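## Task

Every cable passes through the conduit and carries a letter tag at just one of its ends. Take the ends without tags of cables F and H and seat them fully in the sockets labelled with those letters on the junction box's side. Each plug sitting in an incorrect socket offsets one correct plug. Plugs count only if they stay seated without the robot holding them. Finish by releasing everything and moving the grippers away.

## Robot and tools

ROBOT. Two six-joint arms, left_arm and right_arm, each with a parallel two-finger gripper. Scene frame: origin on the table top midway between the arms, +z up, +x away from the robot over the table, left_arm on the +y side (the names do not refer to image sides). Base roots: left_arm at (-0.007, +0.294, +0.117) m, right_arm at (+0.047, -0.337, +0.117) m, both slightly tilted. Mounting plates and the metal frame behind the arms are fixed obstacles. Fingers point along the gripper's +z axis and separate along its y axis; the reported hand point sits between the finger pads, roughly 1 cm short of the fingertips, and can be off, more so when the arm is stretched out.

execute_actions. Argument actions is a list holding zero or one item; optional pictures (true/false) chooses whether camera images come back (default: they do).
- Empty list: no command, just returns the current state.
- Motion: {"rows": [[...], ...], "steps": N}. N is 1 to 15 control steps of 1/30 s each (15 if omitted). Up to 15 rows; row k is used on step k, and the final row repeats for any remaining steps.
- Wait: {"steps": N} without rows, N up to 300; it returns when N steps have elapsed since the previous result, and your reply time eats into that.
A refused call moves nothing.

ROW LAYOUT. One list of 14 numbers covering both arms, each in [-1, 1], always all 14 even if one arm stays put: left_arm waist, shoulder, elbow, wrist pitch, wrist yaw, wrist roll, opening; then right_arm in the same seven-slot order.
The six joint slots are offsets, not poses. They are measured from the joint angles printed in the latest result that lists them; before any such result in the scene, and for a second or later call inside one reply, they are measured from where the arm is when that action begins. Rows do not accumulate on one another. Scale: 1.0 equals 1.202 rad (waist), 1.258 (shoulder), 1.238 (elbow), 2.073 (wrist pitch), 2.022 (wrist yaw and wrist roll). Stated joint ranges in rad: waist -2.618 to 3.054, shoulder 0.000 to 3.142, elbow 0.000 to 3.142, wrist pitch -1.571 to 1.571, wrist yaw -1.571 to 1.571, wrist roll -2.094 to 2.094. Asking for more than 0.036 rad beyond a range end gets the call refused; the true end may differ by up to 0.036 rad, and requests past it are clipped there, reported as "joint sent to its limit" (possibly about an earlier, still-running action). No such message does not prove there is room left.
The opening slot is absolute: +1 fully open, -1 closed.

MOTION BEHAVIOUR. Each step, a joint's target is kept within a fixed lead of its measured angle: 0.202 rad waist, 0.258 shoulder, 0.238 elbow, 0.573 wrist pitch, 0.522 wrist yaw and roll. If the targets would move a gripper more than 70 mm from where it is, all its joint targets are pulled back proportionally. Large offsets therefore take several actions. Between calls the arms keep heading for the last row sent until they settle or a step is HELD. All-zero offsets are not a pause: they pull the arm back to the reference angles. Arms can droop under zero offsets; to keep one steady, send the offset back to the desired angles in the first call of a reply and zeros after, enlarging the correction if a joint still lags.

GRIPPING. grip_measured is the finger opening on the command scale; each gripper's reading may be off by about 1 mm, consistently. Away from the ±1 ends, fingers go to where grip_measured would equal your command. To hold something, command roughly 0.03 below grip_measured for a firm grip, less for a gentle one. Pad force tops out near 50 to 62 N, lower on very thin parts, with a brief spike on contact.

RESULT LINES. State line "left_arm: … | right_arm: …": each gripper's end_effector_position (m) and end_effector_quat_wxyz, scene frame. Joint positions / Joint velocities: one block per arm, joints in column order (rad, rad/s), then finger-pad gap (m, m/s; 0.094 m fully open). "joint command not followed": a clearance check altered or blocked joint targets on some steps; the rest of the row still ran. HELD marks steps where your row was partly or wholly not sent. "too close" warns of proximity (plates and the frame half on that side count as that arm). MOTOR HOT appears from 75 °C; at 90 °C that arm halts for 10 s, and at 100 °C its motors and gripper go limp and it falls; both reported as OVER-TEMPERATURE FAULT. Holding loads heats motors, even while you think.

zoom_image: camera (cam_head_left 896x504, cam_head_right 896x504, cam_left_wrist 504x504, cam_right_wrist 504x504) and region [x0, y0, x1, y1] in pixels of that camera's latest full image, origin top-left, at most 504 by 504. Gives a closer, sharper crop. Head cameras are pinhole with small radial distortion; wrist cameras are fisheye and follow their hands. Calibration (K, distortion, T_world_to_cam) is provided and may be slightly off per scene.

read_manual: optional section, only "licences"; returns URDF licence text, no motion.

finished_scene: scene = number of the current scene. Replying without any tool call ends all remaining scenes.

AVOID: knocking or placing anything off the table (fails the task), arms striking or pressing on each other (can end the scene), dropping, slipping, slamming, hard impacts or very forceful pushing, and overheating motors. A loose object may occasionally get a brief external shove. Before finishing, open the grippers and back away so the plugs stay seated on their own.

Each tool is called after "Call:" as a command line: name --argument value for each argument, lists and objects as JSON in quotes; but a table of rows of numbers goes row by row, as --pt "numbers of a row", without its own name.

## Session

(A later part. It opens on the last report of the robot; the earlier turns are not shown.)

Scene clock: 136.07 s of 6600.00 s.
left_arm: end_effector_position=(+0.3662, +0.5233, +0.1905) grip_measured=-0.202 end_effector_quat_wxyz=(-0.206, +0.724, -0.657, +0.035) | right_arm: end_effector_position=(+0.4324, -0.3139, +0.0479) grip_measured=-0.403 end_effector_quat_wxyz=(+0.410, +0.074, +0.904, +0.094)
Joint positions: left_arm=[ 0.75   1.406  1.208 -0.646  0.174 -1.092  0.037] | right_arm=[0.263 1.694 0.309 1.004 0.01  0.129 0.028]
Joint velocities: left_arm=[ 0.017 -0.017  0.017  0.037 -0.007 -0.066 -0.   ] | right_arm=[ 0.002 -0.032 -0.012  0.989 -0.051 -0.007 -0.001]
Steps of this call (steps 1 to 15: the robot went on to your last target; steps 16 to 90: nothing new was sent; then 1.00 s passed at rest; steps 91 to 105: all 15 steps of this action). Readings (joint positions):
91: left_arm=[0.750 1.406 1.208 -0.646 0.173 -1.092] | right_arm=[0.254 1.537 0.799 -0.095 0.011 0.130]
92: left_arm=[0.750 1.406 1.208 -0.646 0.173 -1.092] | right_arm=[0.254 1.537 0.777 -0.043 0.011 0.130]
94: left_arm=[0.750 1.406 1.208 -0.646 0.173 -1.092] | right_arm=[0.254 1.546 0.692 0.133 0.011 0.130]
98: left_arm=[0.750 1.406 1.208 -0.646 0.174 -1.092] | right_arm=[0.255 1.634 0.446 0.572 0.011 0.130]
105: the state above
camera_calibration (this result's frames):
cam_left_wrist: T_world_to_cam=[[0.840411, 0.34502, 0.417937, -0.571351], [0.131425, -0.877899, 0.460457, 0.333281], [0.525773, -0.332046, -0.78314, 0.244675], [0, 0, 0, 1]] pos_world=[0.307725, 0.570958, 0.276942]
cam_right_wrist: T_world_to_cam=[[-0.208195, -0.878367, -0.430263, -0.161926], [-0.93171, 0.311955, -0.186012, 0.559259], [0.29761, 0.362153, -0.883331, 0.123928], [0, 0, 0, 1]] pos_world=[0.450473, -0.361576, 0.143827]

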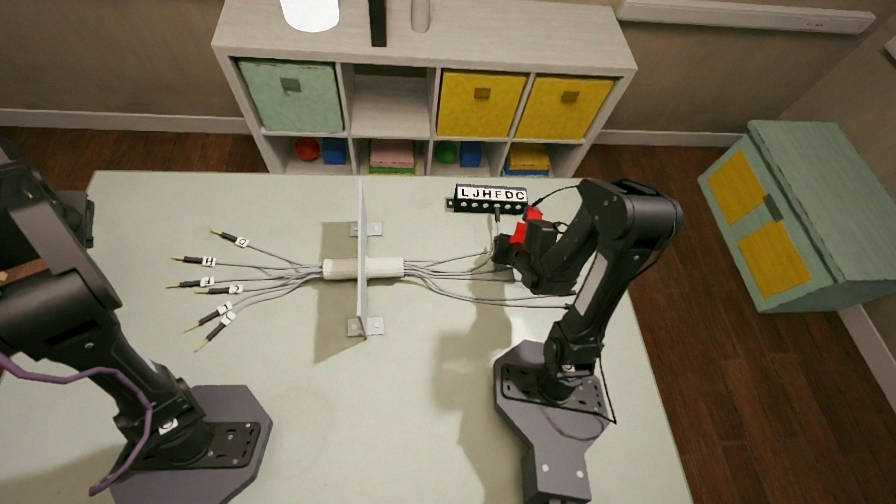

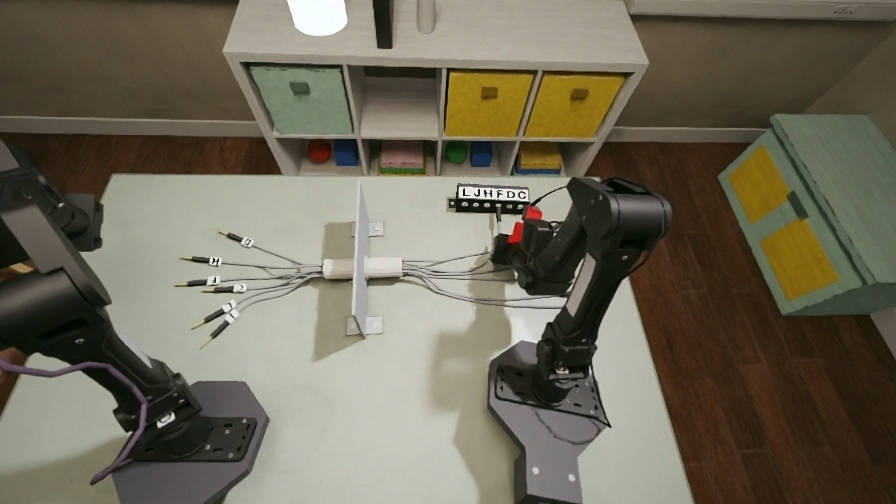

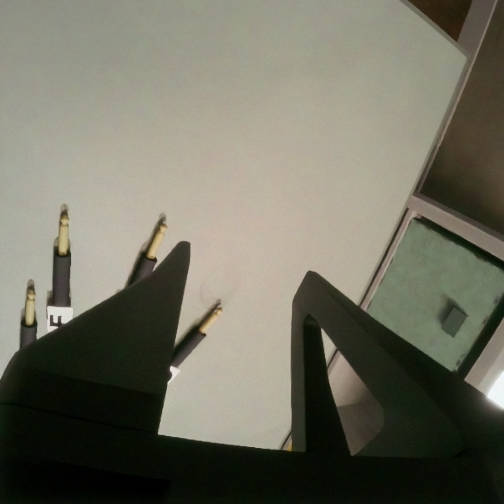

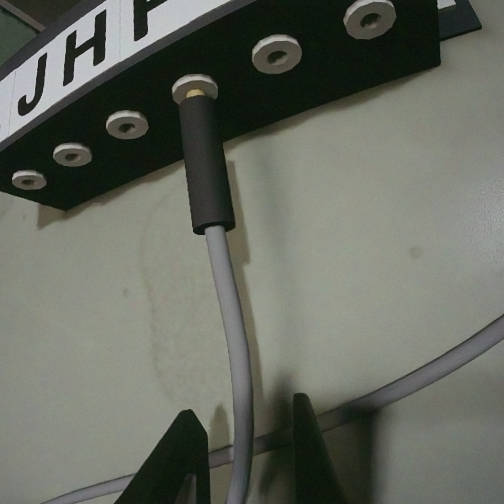

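Call:
execute_actions --actions '[{"rows":[[0,0,0,0,0,0,-0.2,0.005,0.03,0.02,0.07,0,0,-0.4],[0,0,0,0,0,0,-0.2,0.008,0.06,0.04,0.08,0,0,-0.4],[0,0,0,0,0,0,-0.2,0.008,0.09,0.06,0.09,0,0,-0.4],[0,0,0,0,0,0,-0.2,0.008,0.11,0.075,0.1,0,0,-0.4],[0,0,0,0,0,0,-0.2,0.008,0.132,0.086,0.106,0,0,-0.4]],"steps":15}]'

Scene clock: 138.27 s of 6600.00 s.
left_arm: end_effector_position=(+0.3664, +0.5230, +0.1905) grip_measured=-0.202 end_effector_quat_wxyz=(-0.206, +0.724, -0.658, +0.035) | right_arm: end_effector_position=(+0.4672, -0.3128, +0.0492) grip_measured=-0.403 end_effector_quat_wxyz=(+0.464, +0.077, +0.877, +0.097)
Joint positions: left_arm=[ 0.75   1.406  1.208 -0.646  0.175 -1.092  0.037] | right_arm=[0.263 1.853 0.391 1.2   0.01  0.129 0.028]
Joint velocities: left_arm=[-0.002 -0.012 -0.022 -0.007  0.007  0.022 -0.   ] | right_arm=[ 0.012  0.002 -0.007 -0.037 -0.095 -0.037  0.   ]
Steps of this call (steps 1 to 30: the robot went on to your last target; steps 31 to 51: nothing new was sent; steps 52 to 66: all 15 steps of this action). Readings (joint positions):
52: left_arm=[0.750 1.406 1.208 -0.646 0.174 -1.092] | right_arm=[0.263 1.697 0.309 1.135 0.010 0.129]
53: left_arm=[0.750 1.406 1.208 -0.646 0.174 -1.092] | right_arm=[0.263 1.707 0.312 1.141 0.010 0.129]
55: left_arm=[0.750 1.406 1.208 -0.646 0.175 -1.092] | right_arm=[0.263 1.758 0.340 1.158 0.010 0.129]
59: left_arm=[0.750 1.406 1.208 -0.646 0.175 -1.092] | right_arm=[0.263 1.849 0.391 1.181 0.010 0.129]
66: the state above
camera_calibration (this result's frames):
cam_left_wrist: T_world_to_cam=[[0.840313, 0.34499, 0.418159, -0.571385], [0.130535, -0.877438, 0.461587, 0.332937], [0.526152, -0.333293, -0.782356, 0.244877], [0, 0, 0, 1]] pos_world=[0.307839, 0.570869, 0.276832]
cam_right_wrist: T_world_to_cam=[[-0.170773, -0.873276, -0.456317, -0.167828], [-0.898085, 0.328464, -0.292496, 0.586234], [0.405314, 0.359861, -0.840369, 0.0611165], [0, 0, 0, 1]] pos_world=[0.473056, -0.36111, 0.146249]

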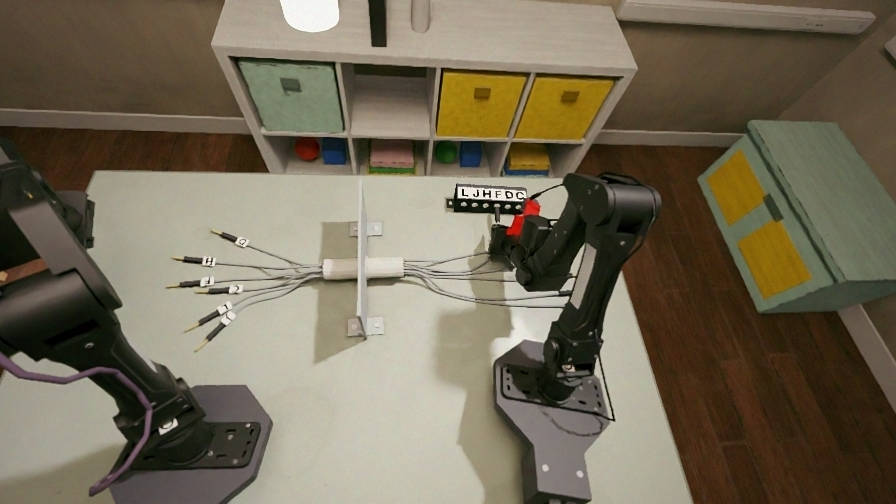

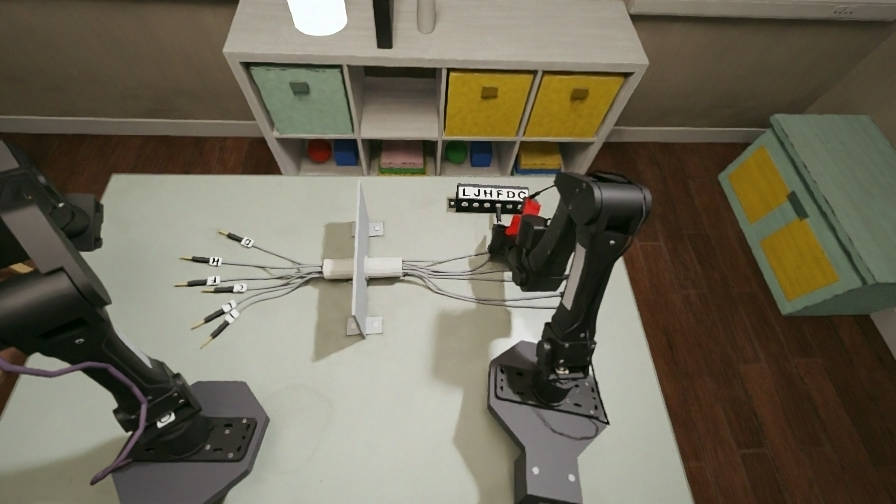

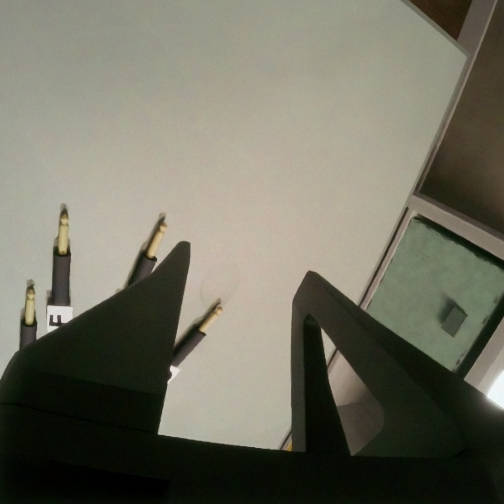

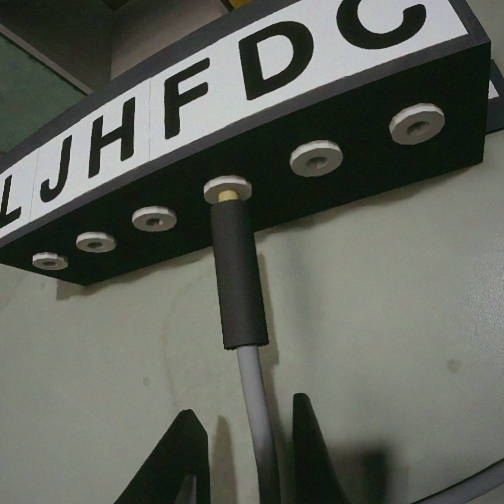

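Call:
execute_actions --actions '[{"rows":[[0,0,0,0,0,0,-0.2,0,0.006,0.04,-0.005,0,0,-0.4],[0,0,0,0,0,0,-0.2,0,0.012,0.07,-0.018,0,0,-0.4],[0,0,0,0,0,0,-0.2,0,0.018,0.095,-0.03,0,0,-0.4],[0,0,0,0,0,0,-0.2,0,0.023,0.118,-0.04,0,0,-0.4]],"steps":15}]'

Scene clock: 139.70 s of 6600.00 s.
left_arm: end_effector_position=(+0.3665, +0.5228, +0.1905) grip_measured=-0.202 end_effector_quat_wxyz=(-0.206, +0.724, -0.658, +0.036) | right_arm: end_effector_position=(+0.5053, -0.3128, +0.0586) grip_measured=-0.403 end_effector_quat_wxyz=(+0.484, +0.078, +0.866, +0.098)
Joint positions: left_arm=[ 0.75   1.406  1.208 -0.646  0.177 -1.092  0.037] | right_arm=[0.263 1.868 0.521 1.131 0.01  0.129 0.028]
Joint velocities: left_arm=[-0.027 -0.012 -0.007  0.007 -0.007  0.081 -0.001] | right_arm=[-0.002  0.002 -0.007 -0.081 -0.007 -0.066 -0.001]
Steps of this call (steps 1 to 15: the robot went on to your last target; steps 16 to 28: nothing new was sent; steps 29 to 43: all 15 steps of this action). Readings (joint positions):
29: left_arm=[0.750 1.406 1.208 -0.646 0.176 -1.092] | right_arm=[0.263 1.853 0.394 1.204 0.010 0.129]
30: left_arm=[0.750 1.406 1.208 -0.646 0.176 -1.092] | right_arm=[0.263 1.853 0.404 1.194 0.010 0.129]
32: left_arm=[0.750 1.406 1.208 -0.646 0.176 -1.092] | right_arm=[0.263 1.860 0.451 1.168 0.010 0.129]
36: left_arm=[0.750 1.406 1.208 -0.646 0.177 -1.092] | right_arm=[0.263 1.868 0.519 1.152 0.010 0.129]
43: the state above
camera_calibration (this result's frames):
cam_left_wrist: T_world_to_cam=[[0.840214, 0.34496, 0.418381, -0.571419], [0.129645, -0.876975, 0.462716, 0.332592], [0.526529, -0.33454, -0.781569, 0.245079], [0, 0, 0, 1]] pos_world=[0.307954, 0.57078, 0.276722]
cam_right_wrist: T_world_to_cam=[[-0.155582, -0.871463, -0.46513, -0.163593], [-0.88178, 0.334763, -0.332262, 0.619259], [0.445262, 0.358449, -0.820522, 0.0318188], [0, 0, 0, 1]] pos_world=[0.50643, -0.361276, 0.155772]

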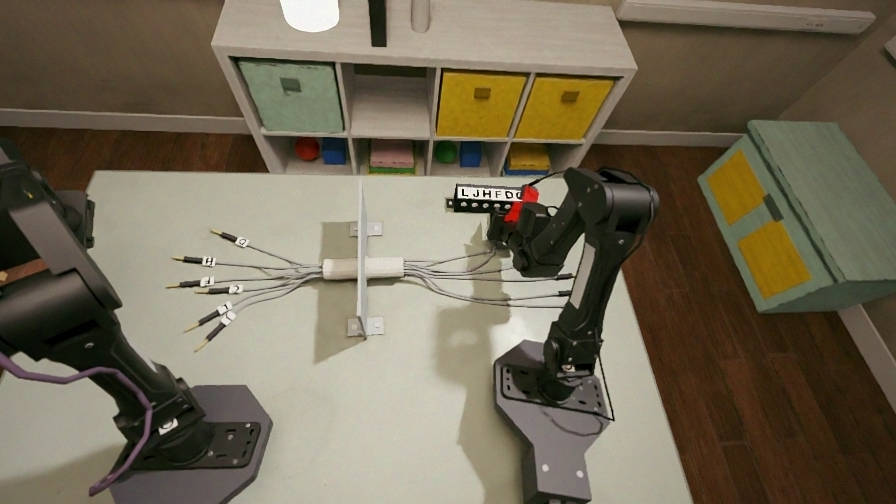

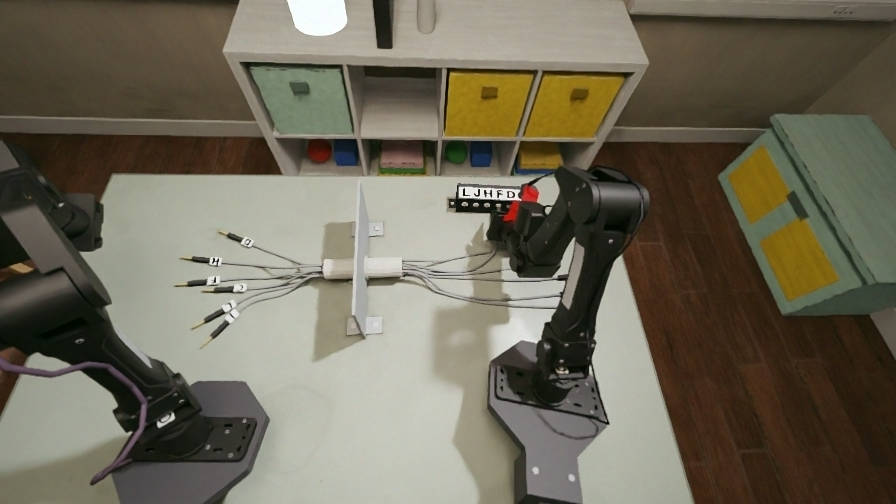

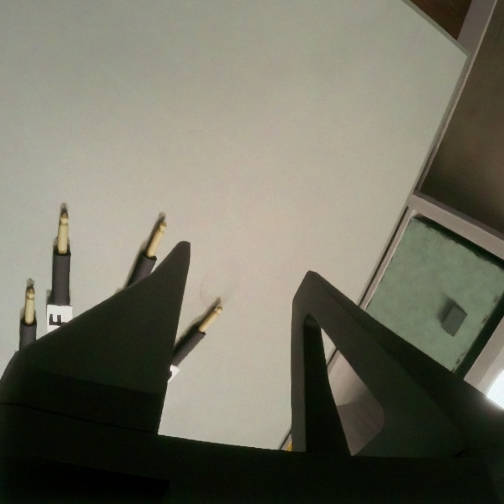

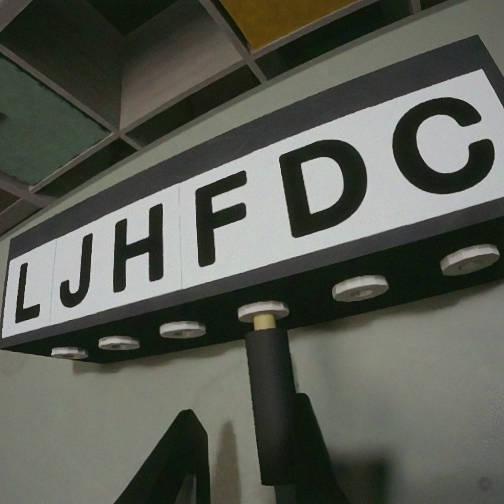

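Call:
execute_actions --actions '[{"rows":[[0,0,0,0,0,0,-0.2,-0.014,0.014,-0.022,-0.008,0,0,-0.5]],"steps":15}]'

Scene clock: 141.03 s of 6600.00 s.
left_arm: end_effector_position=(+0.3667, +0.5226, +0.1904) grip_measured=-0.202 end_effector_quat_wxyz=(-0.206, +0.724, -0.658, +0.037) | right_arm: end_effector_position=(+0.5044, -0.3155, +0.0567) grip_measured=-0.497 end_effector_quat_wxyz=(+0.480, +0.080, +0.868, +0.095)
Joint positions: left_arm=[ 0.75   1.406  1.208 -0.646  0.178 -1.092  0.037] | right_arm=[0.256 1.868 0.521 1.124 0.01  0.129 0.024]
Joint velocities: left_arm=[-0.007 -0.002 -0.002  0.037 -0.007  0.007  0.   ] | right_arm=[-0.012  0.002  0.012  0.007 -0.007 -0.081 -0.001]
Steps of this call (steps 1 to 15: the robot went on to your last target; steps 16 to 25: nothing new was sent; steps 26 to 40: all 15 steps of this action). Readings (joint positions):
26: left_arm=[0.750 1.406 1.208 -0.646 0.177 -1.092] | right_arm=[0.263 1.868 0.521 1.126 0.010 0.129]
27: left_arm=[0.750 1.406 1.208 -0.646 0.178 -1.092] | right_arm=[0.261 1.868 0.521 1.126 0.010 0.129]
29: left_arm=[0.750 1.406 1.208 -0.646 0.178 -1.092] | right_arm=[0.258 1.868 0.521 1.125 0.010 0.129]
33: left_arm=[0.750 1.406 1.208 -0.646 0.178 -1.092] | right_arm=[0.256 1.868 0.521 1.125 0.010 0.129]
40: the state above
camera_calibration (this result's frames):
cam_left_wrist: T_world_to_cam=[[0.840116, 0.34493, 0.418604, -0.571453], [0.128754, -0.876511, 0.463844, 0.332247], [0.526904, -0.335786, -0.780781, 0.245281], [0, 0, 0, 1]] pos_world=[0.308069, 0.570691, 0.276612]
cam_right_wrist: T_world_to_cam=[[-0.163682, -0.871746, -0.461809, -0.163188], [-0.882701, 0.33845, -0.326023, 0.620047], [0.440508, 0.354275, -0.824889, 0.0329152], [0, 0, 0, 1]] pos_world=[0.506106, -0.363774, 0.153939]

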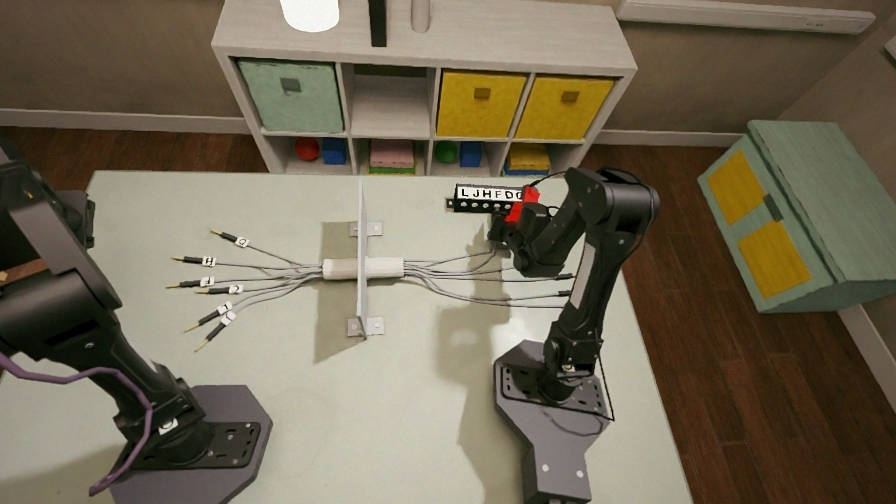

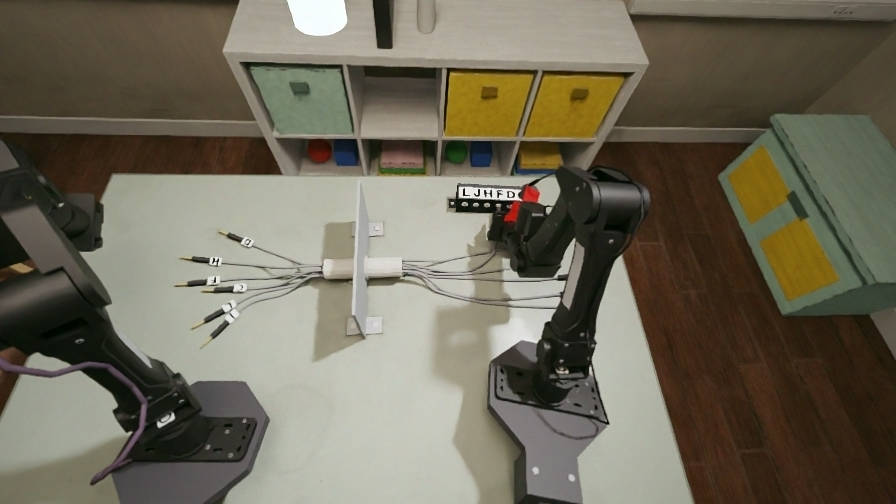

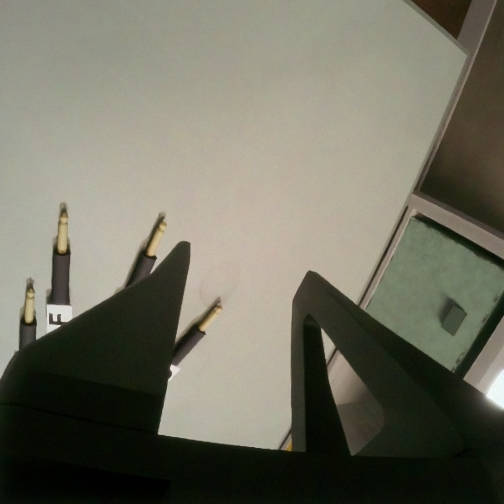

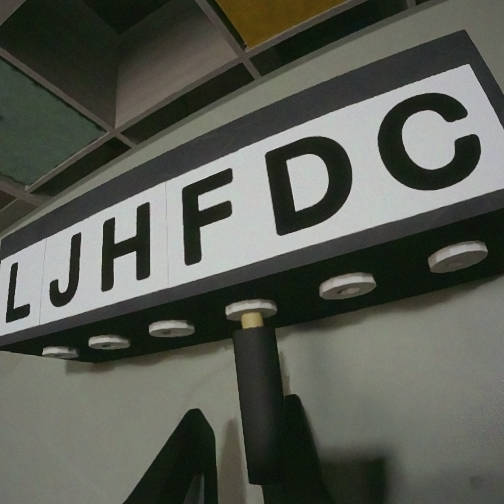

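Call:
execute_actions --actions '[{"rows":[[0,0,0,0,0,0,-0.2,0,0.026,0,0,0,0,-0.5],[0,0,0,0,0,0,-0.2,0,0.026,0,0,0,0,-0.5],[0,0,0,0,0,0,-0.2,0,0.026,0,0,0,0,-0.5],[0,0,0,0,0,0,-0.2,0,0.026,0,0,0,0,-0.5],[0,0,0,0,0,0,-0.2,0,0.026,0,0,0,0,-0.5],[0,0,0,0,0,0,-0.2,0,0.026,0,0,0,0,-0.5],[0,0,0,0,0,0,-0.2,0,0.026,0,0,0,0,-0.7],[0,0,0,0,0,0,-0.2,0,0.026,0,0,0,0,-0.85]],"steps":15}]'

Scene clock: 142.43 s of 6600.00 s.
left_arm: end_effector_position=(+0.3668, +0.5224, +0.1904) grip_measured=-0.202 end_effector_quat_wxyz=(-0.205, +0.724, -0.658, +0.038) | right_arm: end_effector_position=(+0.5007, -0.3163, +0.0479) grip_measured=-0.763 end_effector_quat_wxyz=(+0.471, +0.082, +0.874, +0.092)
Joint positions: left_arm=[ 0.75   1.406  1.208 -0.646  0.18  -1.092  0.037] | right_arm=[0.255 1.89  0.521 1.124 0.017 0.129 0.011]
Joint velocities: left_arm=[-0.007 -0.012 -0.012 -0.022 -0.066 -0.139 -0.   ] | right_arm=[-0.002 -0.007  0.002 -0.022  0.022 -0.007 -0.   ]
Steps of this call (steps 1 to 15: the robot went on to your last target; steps 16 to 27: nothing new was sent; steps 28 to 42: all 15 steps of this action). Readings (joint positions):
28: left_arm=[0.750 1.406 1.208 -0.646 0.179 -1.092] | right_arm=[0.256 1.870 0.521 1.125 0.010 0.129]
29: left_arm=[0.750 1.406 1.208 -0.646 0.179 -1.092] | right_arm=[0.256 1.873 0.521 1.125 0.010 0.129]
31: left_arm=[0.750 1.406 1.208 -0.646 0.179 -1.092] | right_arm=[0.256 1.883 0.521 1.125 0.010 0.129]
35: left_arm=[0.750 1.406 1.208 -0.646 0.180 -1.092] | right_arm=[0.256 1.890 0.521 1.125 0.016 0.129]
42: the state above
camera_calibration (this result's frames):
cam_left_wrist: T_world_to_cam=[[0.840017, 0.344901, 0.418826, -0.571487], [0.127862, -0.876044, 0.464971, 0.331901], [0.527279, -0.337031, -0.779992, 0.245482], [0, 0, 0, 1]] pos_world=[0.308183, 0.570601, 0.276503]
cam_right_wrist: T_world_to_cam=[[-0.177752, -0.873059, -0.454063, -0.162281], [-0.888338, 0.340876, -0.307668, 0.616913], [0.423391, 0.348673, -0.836162, 0.0349341], [0, 0, 0, 1]] pos_world=[0.50439, -0.364152, 0.145329]

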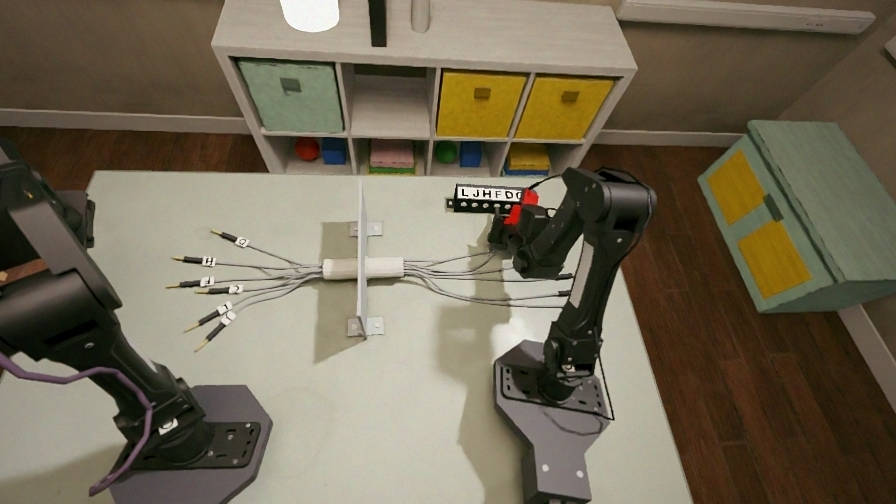

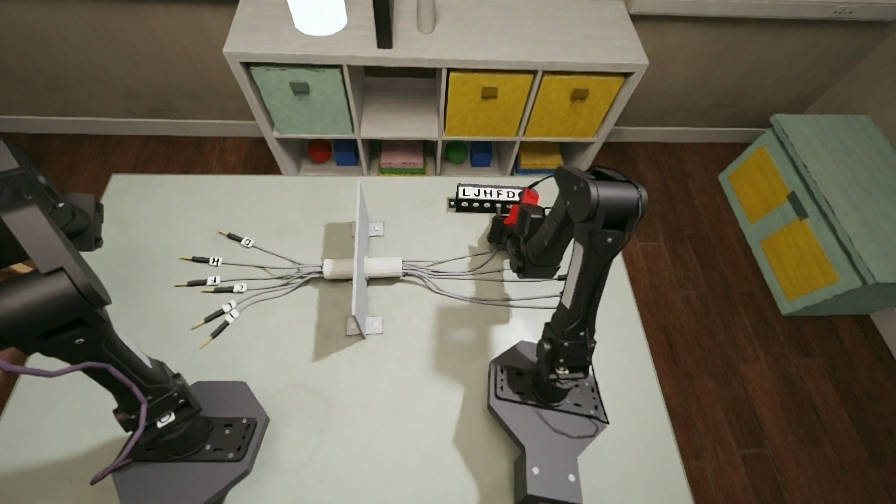

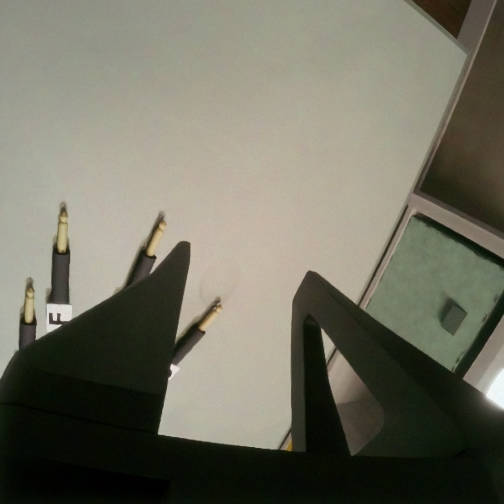

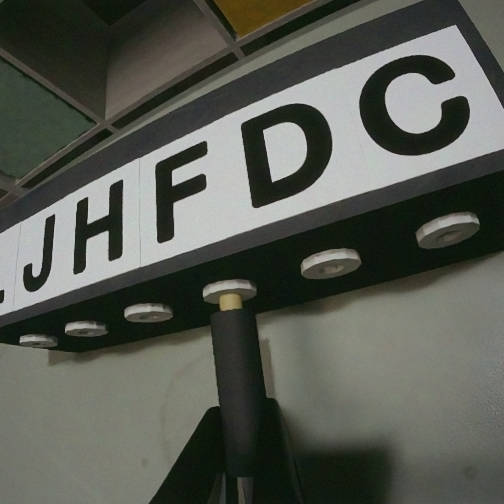

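Call:
execute_actions --actions '[{"rows":[[0,0,0,0,0,0,-0.2,0,0,0.03,0.01,0,0,-0.87],[0,0,0,0,0,0,-0.2,0,0.005,0.05,0.02,0,0,-0.87],[0,0,0,0,0,0,-0.2,0,0.01,0.07,0.025,0,0,-0.87]],"steps":15}]'

Scene clock: 144.10 s of 6600.00 s.
left_arm: end_effector_position=(+0.3670, +0.5221, +0.1904) grip_measured=-0.202 end_effector_quat_wxyz=(-0.205, +0.723, -0.658, +0.038) | right_arm: end_effector_position=(+0.5070, -0.3167, +0.0484) grip_measured=-0.763 end_effector_quat_wxyz=(+0.474, +0.082, +0.872, +0.090)
Joint positions: left_arm=[ 0.75   1.406  1.208 -0.646  0.181 -1.092  0.037] | right_arm=[0.255 1.897 0.544 1.114 0.019 0.129 0.011]
Joint velocities: left_arm=[-0.007 -0.017  0.002 -0.051  0.007 -0.007  0.   ] | right_arm=[ 0.002 -0.007  0.002  0.007 -0.022 -0.066 -0.001]
Steps of this call (steps 1 to 15: the robot went on to your last target; steps 16 to 35: nothing new was sent; steps 36 to 50: all 15 steps of this action). Readings (joint positions):
36: left_arm=[0.750 1.406 1.208 -0.646 0.180 -1.092] | right_arm=[0.255 1.890 0.521 1.124 0.017 0.129]
37: left_arm=[0.750 1.406 1.208 -0.646 0.181 -1.092] | right_arm=[0.255 1.890 0.524 1.123 0.017 0.129]
39: left_arm=[0.750 1.406 1.208 -0.646 0.181 -1.092] | right_arm=[0.255 1.896 0.542 1.118 0.019 0.129]
43: left_arm=[0.750 1.406 1.208 -0.646 0.181 -1.092] | right_arm=[0.255 1.897 0.544 1.114 0.019 0.129]
50: the state above
camera_calibration (this result's frames):
cam_left_wrist: T_world_to_cam=[[0.839918, 0.344872, 0.419048, -0.571521], [0.12697, -0.875576, 0.466096, 0.331555], [0.527652, -0.338276, -0.7792, 0.245682], [0, 0, 0, 1]] pos_world=[0.308298, 0.570512, 0.276394]
cam_right_wrist: T_world_to_cam=[[-0.177819, -0.873092, -0.453972, -0.161238], [-0.885494, 0.343208, -0.313222, 0.622335], [0.429278, 0.346293, -0.834147, 0.0290183], [0, 0, 0, 1]] pos_world=[0.509946, -0.364415, 0.145937]

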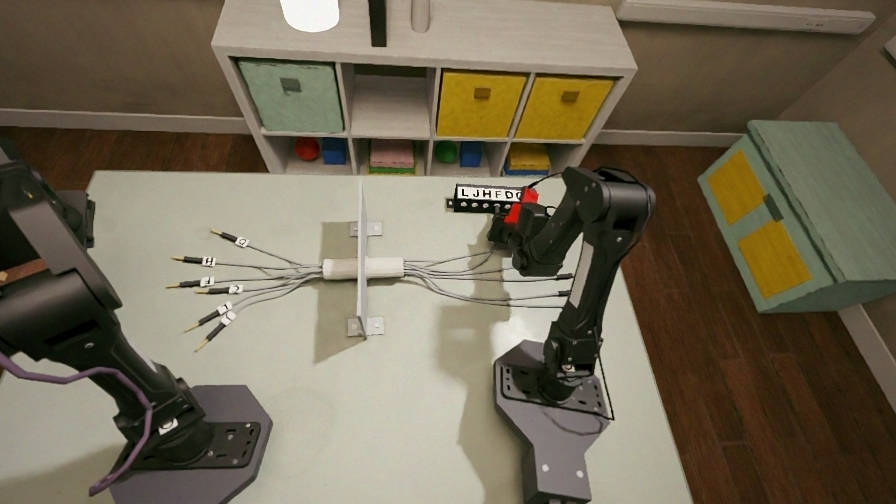

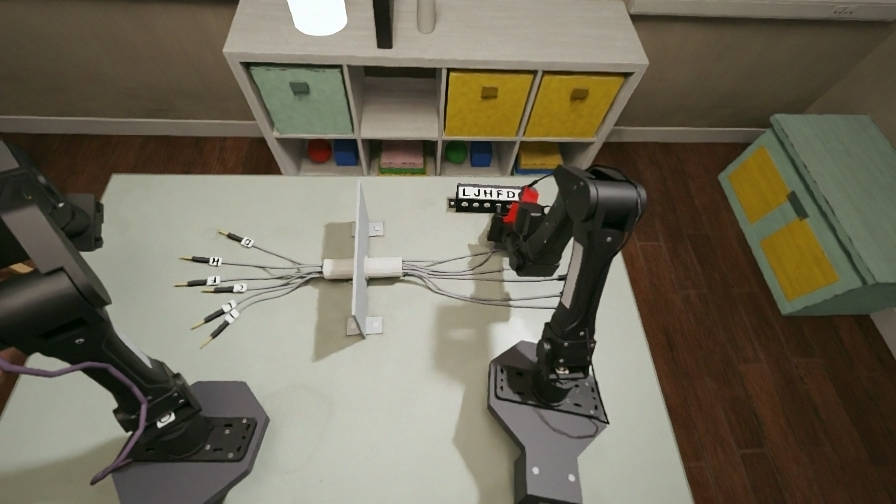

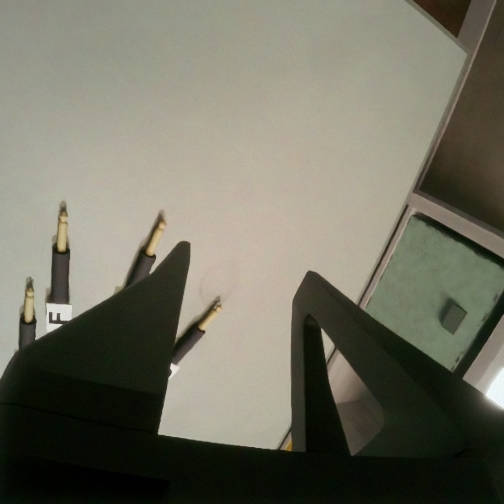

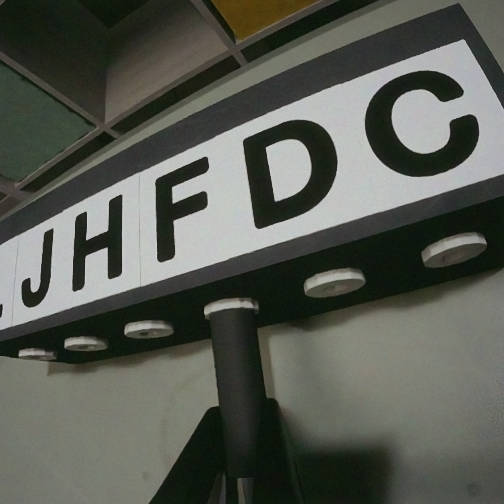

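Call:
execute_actions --actions '[{"rows":[[0,0,0,0,0,0,-0.2,0,0,0.02,0,0,0,-0.6],[0,0,0,0,0,0,-0.2,0,0,0.01,0,0,0,-0.45],[0,0,0,0,0,0,-0.2,0,0,0.01,0,0,0,-0.45],[0,0,0,0,0,0,-0.2,0,0,0.01,0,0,0,-0.45],[0,0,0,0,0,0,-0.2,0,-0.02,0,0,0,0,-0.45],[0,0,0,0,0,0,-0.2,0,-0.05,-0.01,0,0,0,-0.45],[0,0,0,0,0,0,-0.2,0,-0.08,-0.02,0,0,0,-0.45],[0,0,0,0,0,0,-0.2,0,-0.11,-0.03,-0.03,0,0,-0.45],[0,0,0,0,0,0,-0.2,0,-0.14,-0.03,-0.08,0.03,0.05,-0.45],[0,0,0,0,0,0,-0.2,0,-0.17,-0.02,-0.15,0.06,0.12,-0.45],[0,0,0,0,0,0,-0.2,-0.01,-0.2,0,-0.22,0.09,0.2,-0.45],[0,0,0,0,0,0,-0.2,-0.02,-0.22,0.03,-0.3,0.12,0.28,-0.45],[0,0,0,0,0,0,-0.2,-0.03,-0.24,0.06,-0.38,0.15,0.36,-0.45],[0,0,0,0,0,0,-0.2,-0.035,-0.26,0.09,-0.46,0.18,0.44,-0.45],[0,0,0,0,0,0,-0.2,-0.04,-0.28,0.12,-0.54,0.2,0.52,-0.45]],"steps":15}]'

Scene clock: 150.47 s of 6600.00 s.
left_arm: end_effector_position=(+0.3671, +0.5219, +0.1904) grip_measured=-0.202 end_effector_quat_wxyz=(-0.205, +0.723, -0.658, +0.039) | right_arm: end_effector_position=(+0.4919, -0.3650, +0.0695) grip_measured=-0.453 end_effector_quat_wxyz=(+0.381, +0.338, +0.857, +0.078)
Joint positions: left_arm=[ 0.75   1.406  1.208 -0.646  0.183 -1.092  0.037] | right_arm=[0.236 1.613 0.603 0.577 0.224 0.608 0.026]
Joint velocities: left_arm=[-0.017 -0.012  0.002 -0.081  0.007  0.037  0.001] | right_arm=[-0.261 -0.637  0.955 -3.216  1.326  2.806  0.   ]
Steps of this call (steps 1 to 15: the robot went on to your last target; steps 16 to 90: nothing new was sent; then 2.87 s passed at rest; steps 91 to 105: all 15 steps of this action). Readings (joint positions):
91: left_arm=[0.750 1.406 1.208 -0.646 0.182 -1.092] | right_arm=[0.255 1.897 0.544 1.112 0.020 0.129]
92: left_arm=[0.750 1.406 1.208 -0.646 0.182 -1.092] | right_arm=[0.255 1.897 0.545 1.112 0.020 0.129]
94: left_arm=[0.750 1.406 1.208 -0.646 0.182 -1.092] | right_arm=[0.255 1.897 0.545 1.113 0.020 0.129]
98: left_arm=[0.750 1.406 1.208 -0.646 0.182 -1.092] | right_arm=[0.255 1.862 0.538 1.094 0.020 0.129]
105: the state above
camera_calibration (this result's frames):
cam_left_wrist: T_world_to_cam=[[0.839819, 0.344843, 0.419271, -0.571555], [0.126077, -0.875106, 0.46722, 0.331209], [0.528024, -0.33952, -0.778407, 0.245882], [0, 0, 0, 1]] pos_world=[0.308413, 0.570422, 0.276285]
cam_right_wrist: T_world_to_cam=[[-0.611537, -0.567447, -0.551386, 0.135133], [-0.670252, 0.741861, -0.0201, 0.651381], [0.420458, 0.357276, -0.834008, 0.0781866], [0, 0, 0, 1]] pos_world=[0.486354, -0.434488, 0.152811]

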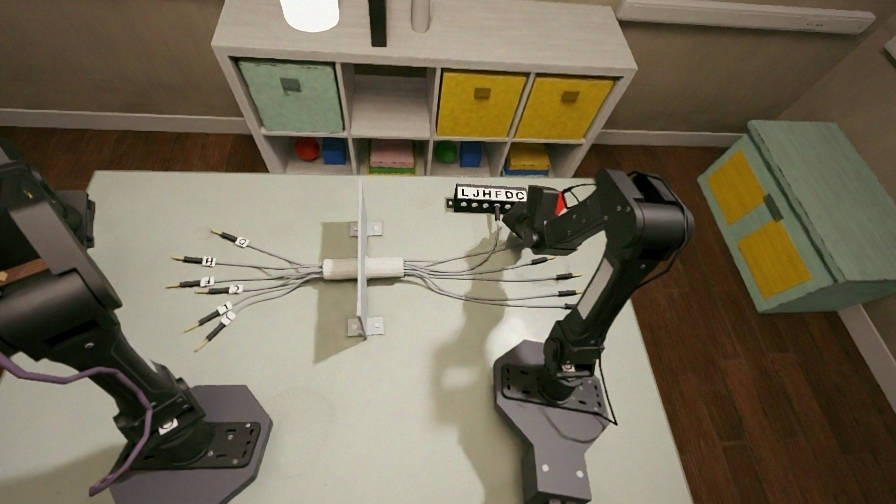

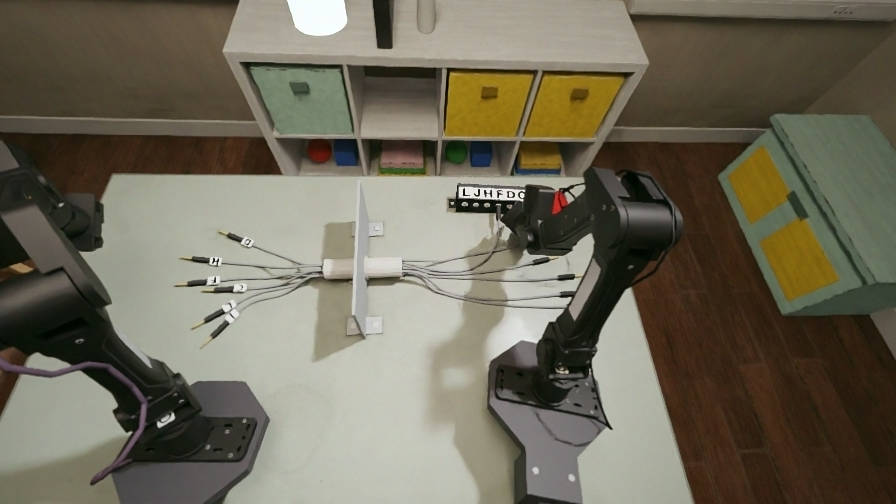

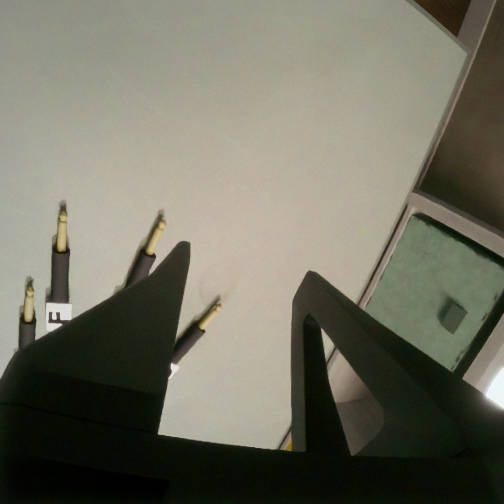

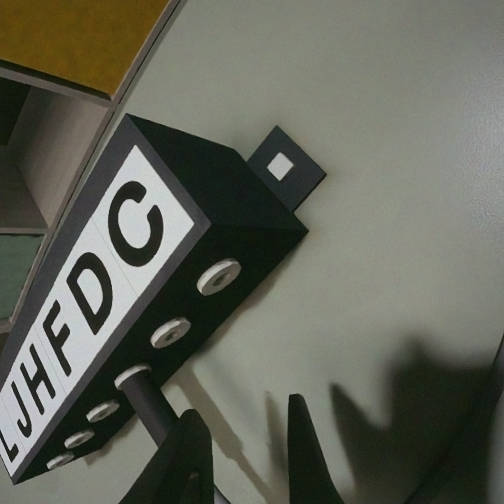

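Call:
execute_actions --actions '[{"rows":[[0,0,0,0,0,0,-0.2,-0.01,-0.05,0.12,-0.2,0.05,0.15,-0.5],[0,0,0,0,0,0,-0.2,-0.015,-0.06,0.17,-0.27,0.08,0.22,-0.5],[0,0,0,0,0,0,-0.2,-0.02,-0.06,0.22,-0.34,0.11,0.29,-0.5],[0,0,0,0,0,0,-0.2,-0.025,-0.05,0.26,-0.41,0.13,0.36,-0.5],[0,0,0,0,0,0,-0.2,-0.03,-0.04,0.29,-0.48,0.15,0.42,-0.5],[0,0,0,0,0,0,-0.2,-0.032,-0.025,0.31,-0.567,0.162,0.476,-0.52]],"steps":15}]'

Scene clock: 152.43 s of 6600.00 s.
left_arm: end_effector_position=(+0.3673, +0.5217, +0.1904) grip_measured=-0.202 end_effector_quat_wxyz=(-0.205, +0.723, -0.658, +0.040) | right_arm: end_effector_position=(+0.4134, -0.4249, +0.0778) grip_measured=-0.517 end_effector_quat_wxyz=(+0.176, +0.694, +0.691, -0.104)
Joint positions: left_arm=[ 0.75   1.406  1.208 -0.646  0.184 -1.092  0.037] | right_arm=[ 0.213  1.573  0.982 -0.525  0.522  1.525  0.023]
Joint velocities: left_arm=[ 0.012 -0.007 -0.017  0.022 -0.007  0.007  0.   ] | right_arm=[ 0.012  0.017 -0.002 -0.418  0.066  0.168 -0.001]
Steps of this call (steps 1 to 44: the robot went on to your last target; steps 45 to 59: all 15 steps of this action). Readings (joint positions):
45: left_arm=[0.750 1.406 1.208 -0.646 0.183 -1.092] | right_arm=[0.213 1.562 0.679 0.019 0.398 1.139]
46: left_arm=[0.750 1.406 1.208 -0.646 0.183 -1.092] | right_arm=[0.213 1.562 0.696 0.013 0.389 1.115]
48: left_arm=[0.750 1.406 1.208 -0.646 0.184 -1.092] | right_arm=[0.213 1.562 0.782 -0.067 0.404 1.155]
52: left_arm=[0.750 1.406 1.208 -0.646 0.184 -1.092] | right_arm=[0.213 1.562 0.968 -0.305 0.479 1.377]
59: the state above
camera_calibration (this result's frames):
cam_left_wrist: T_world_to_cam=[[0.839719, 0.344814, 0.419493, -0.571589], [0.125184, -0.874633, 0.468343, 0.330863], [0.528394, -0.340763, -0.777612, 0.246081], [0, 0, 0, 1]] pos_world=[0.308528, 0.570331, 0.276176]
cam_right_wrist: T_world_to_cam=[[-0.950339, 0.218705, -0.221415, 0.506157], [0.172063, 0.962055, 0.211764, 0.370689], [0.259328, 0.16315, -0.951909, 0.132738], [0, 0, 0, 1]] pos_world=[0.382816, -0.488978, 0.159927]

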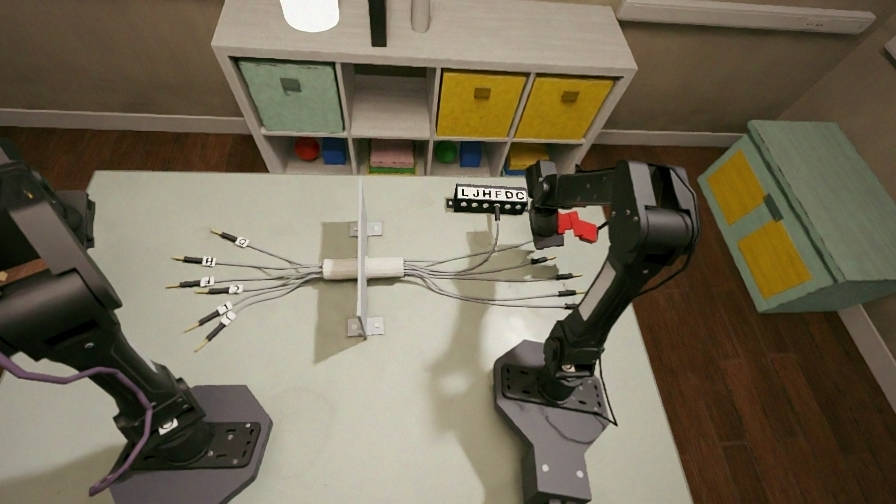

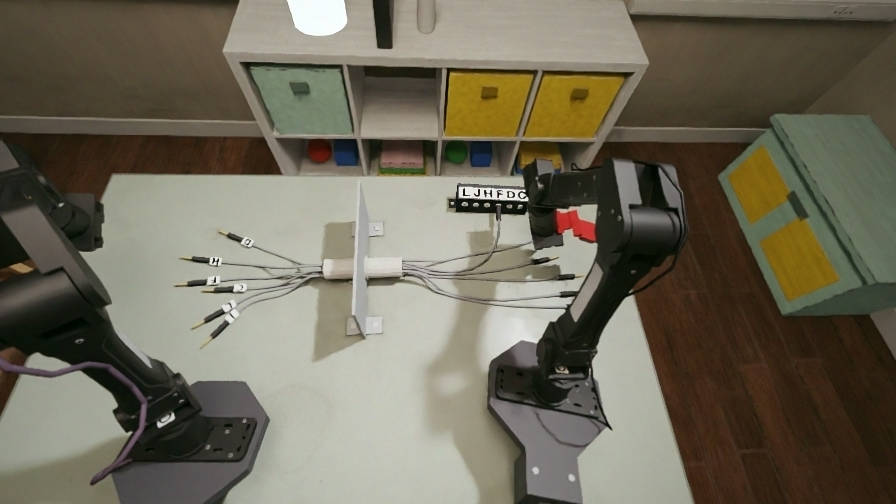

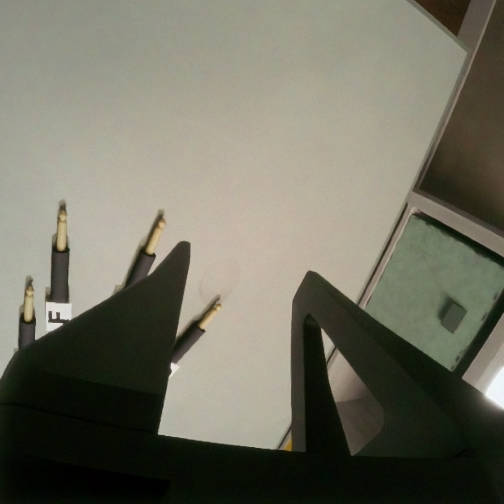

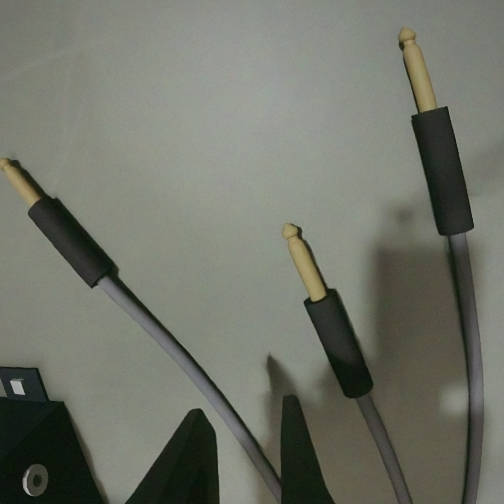

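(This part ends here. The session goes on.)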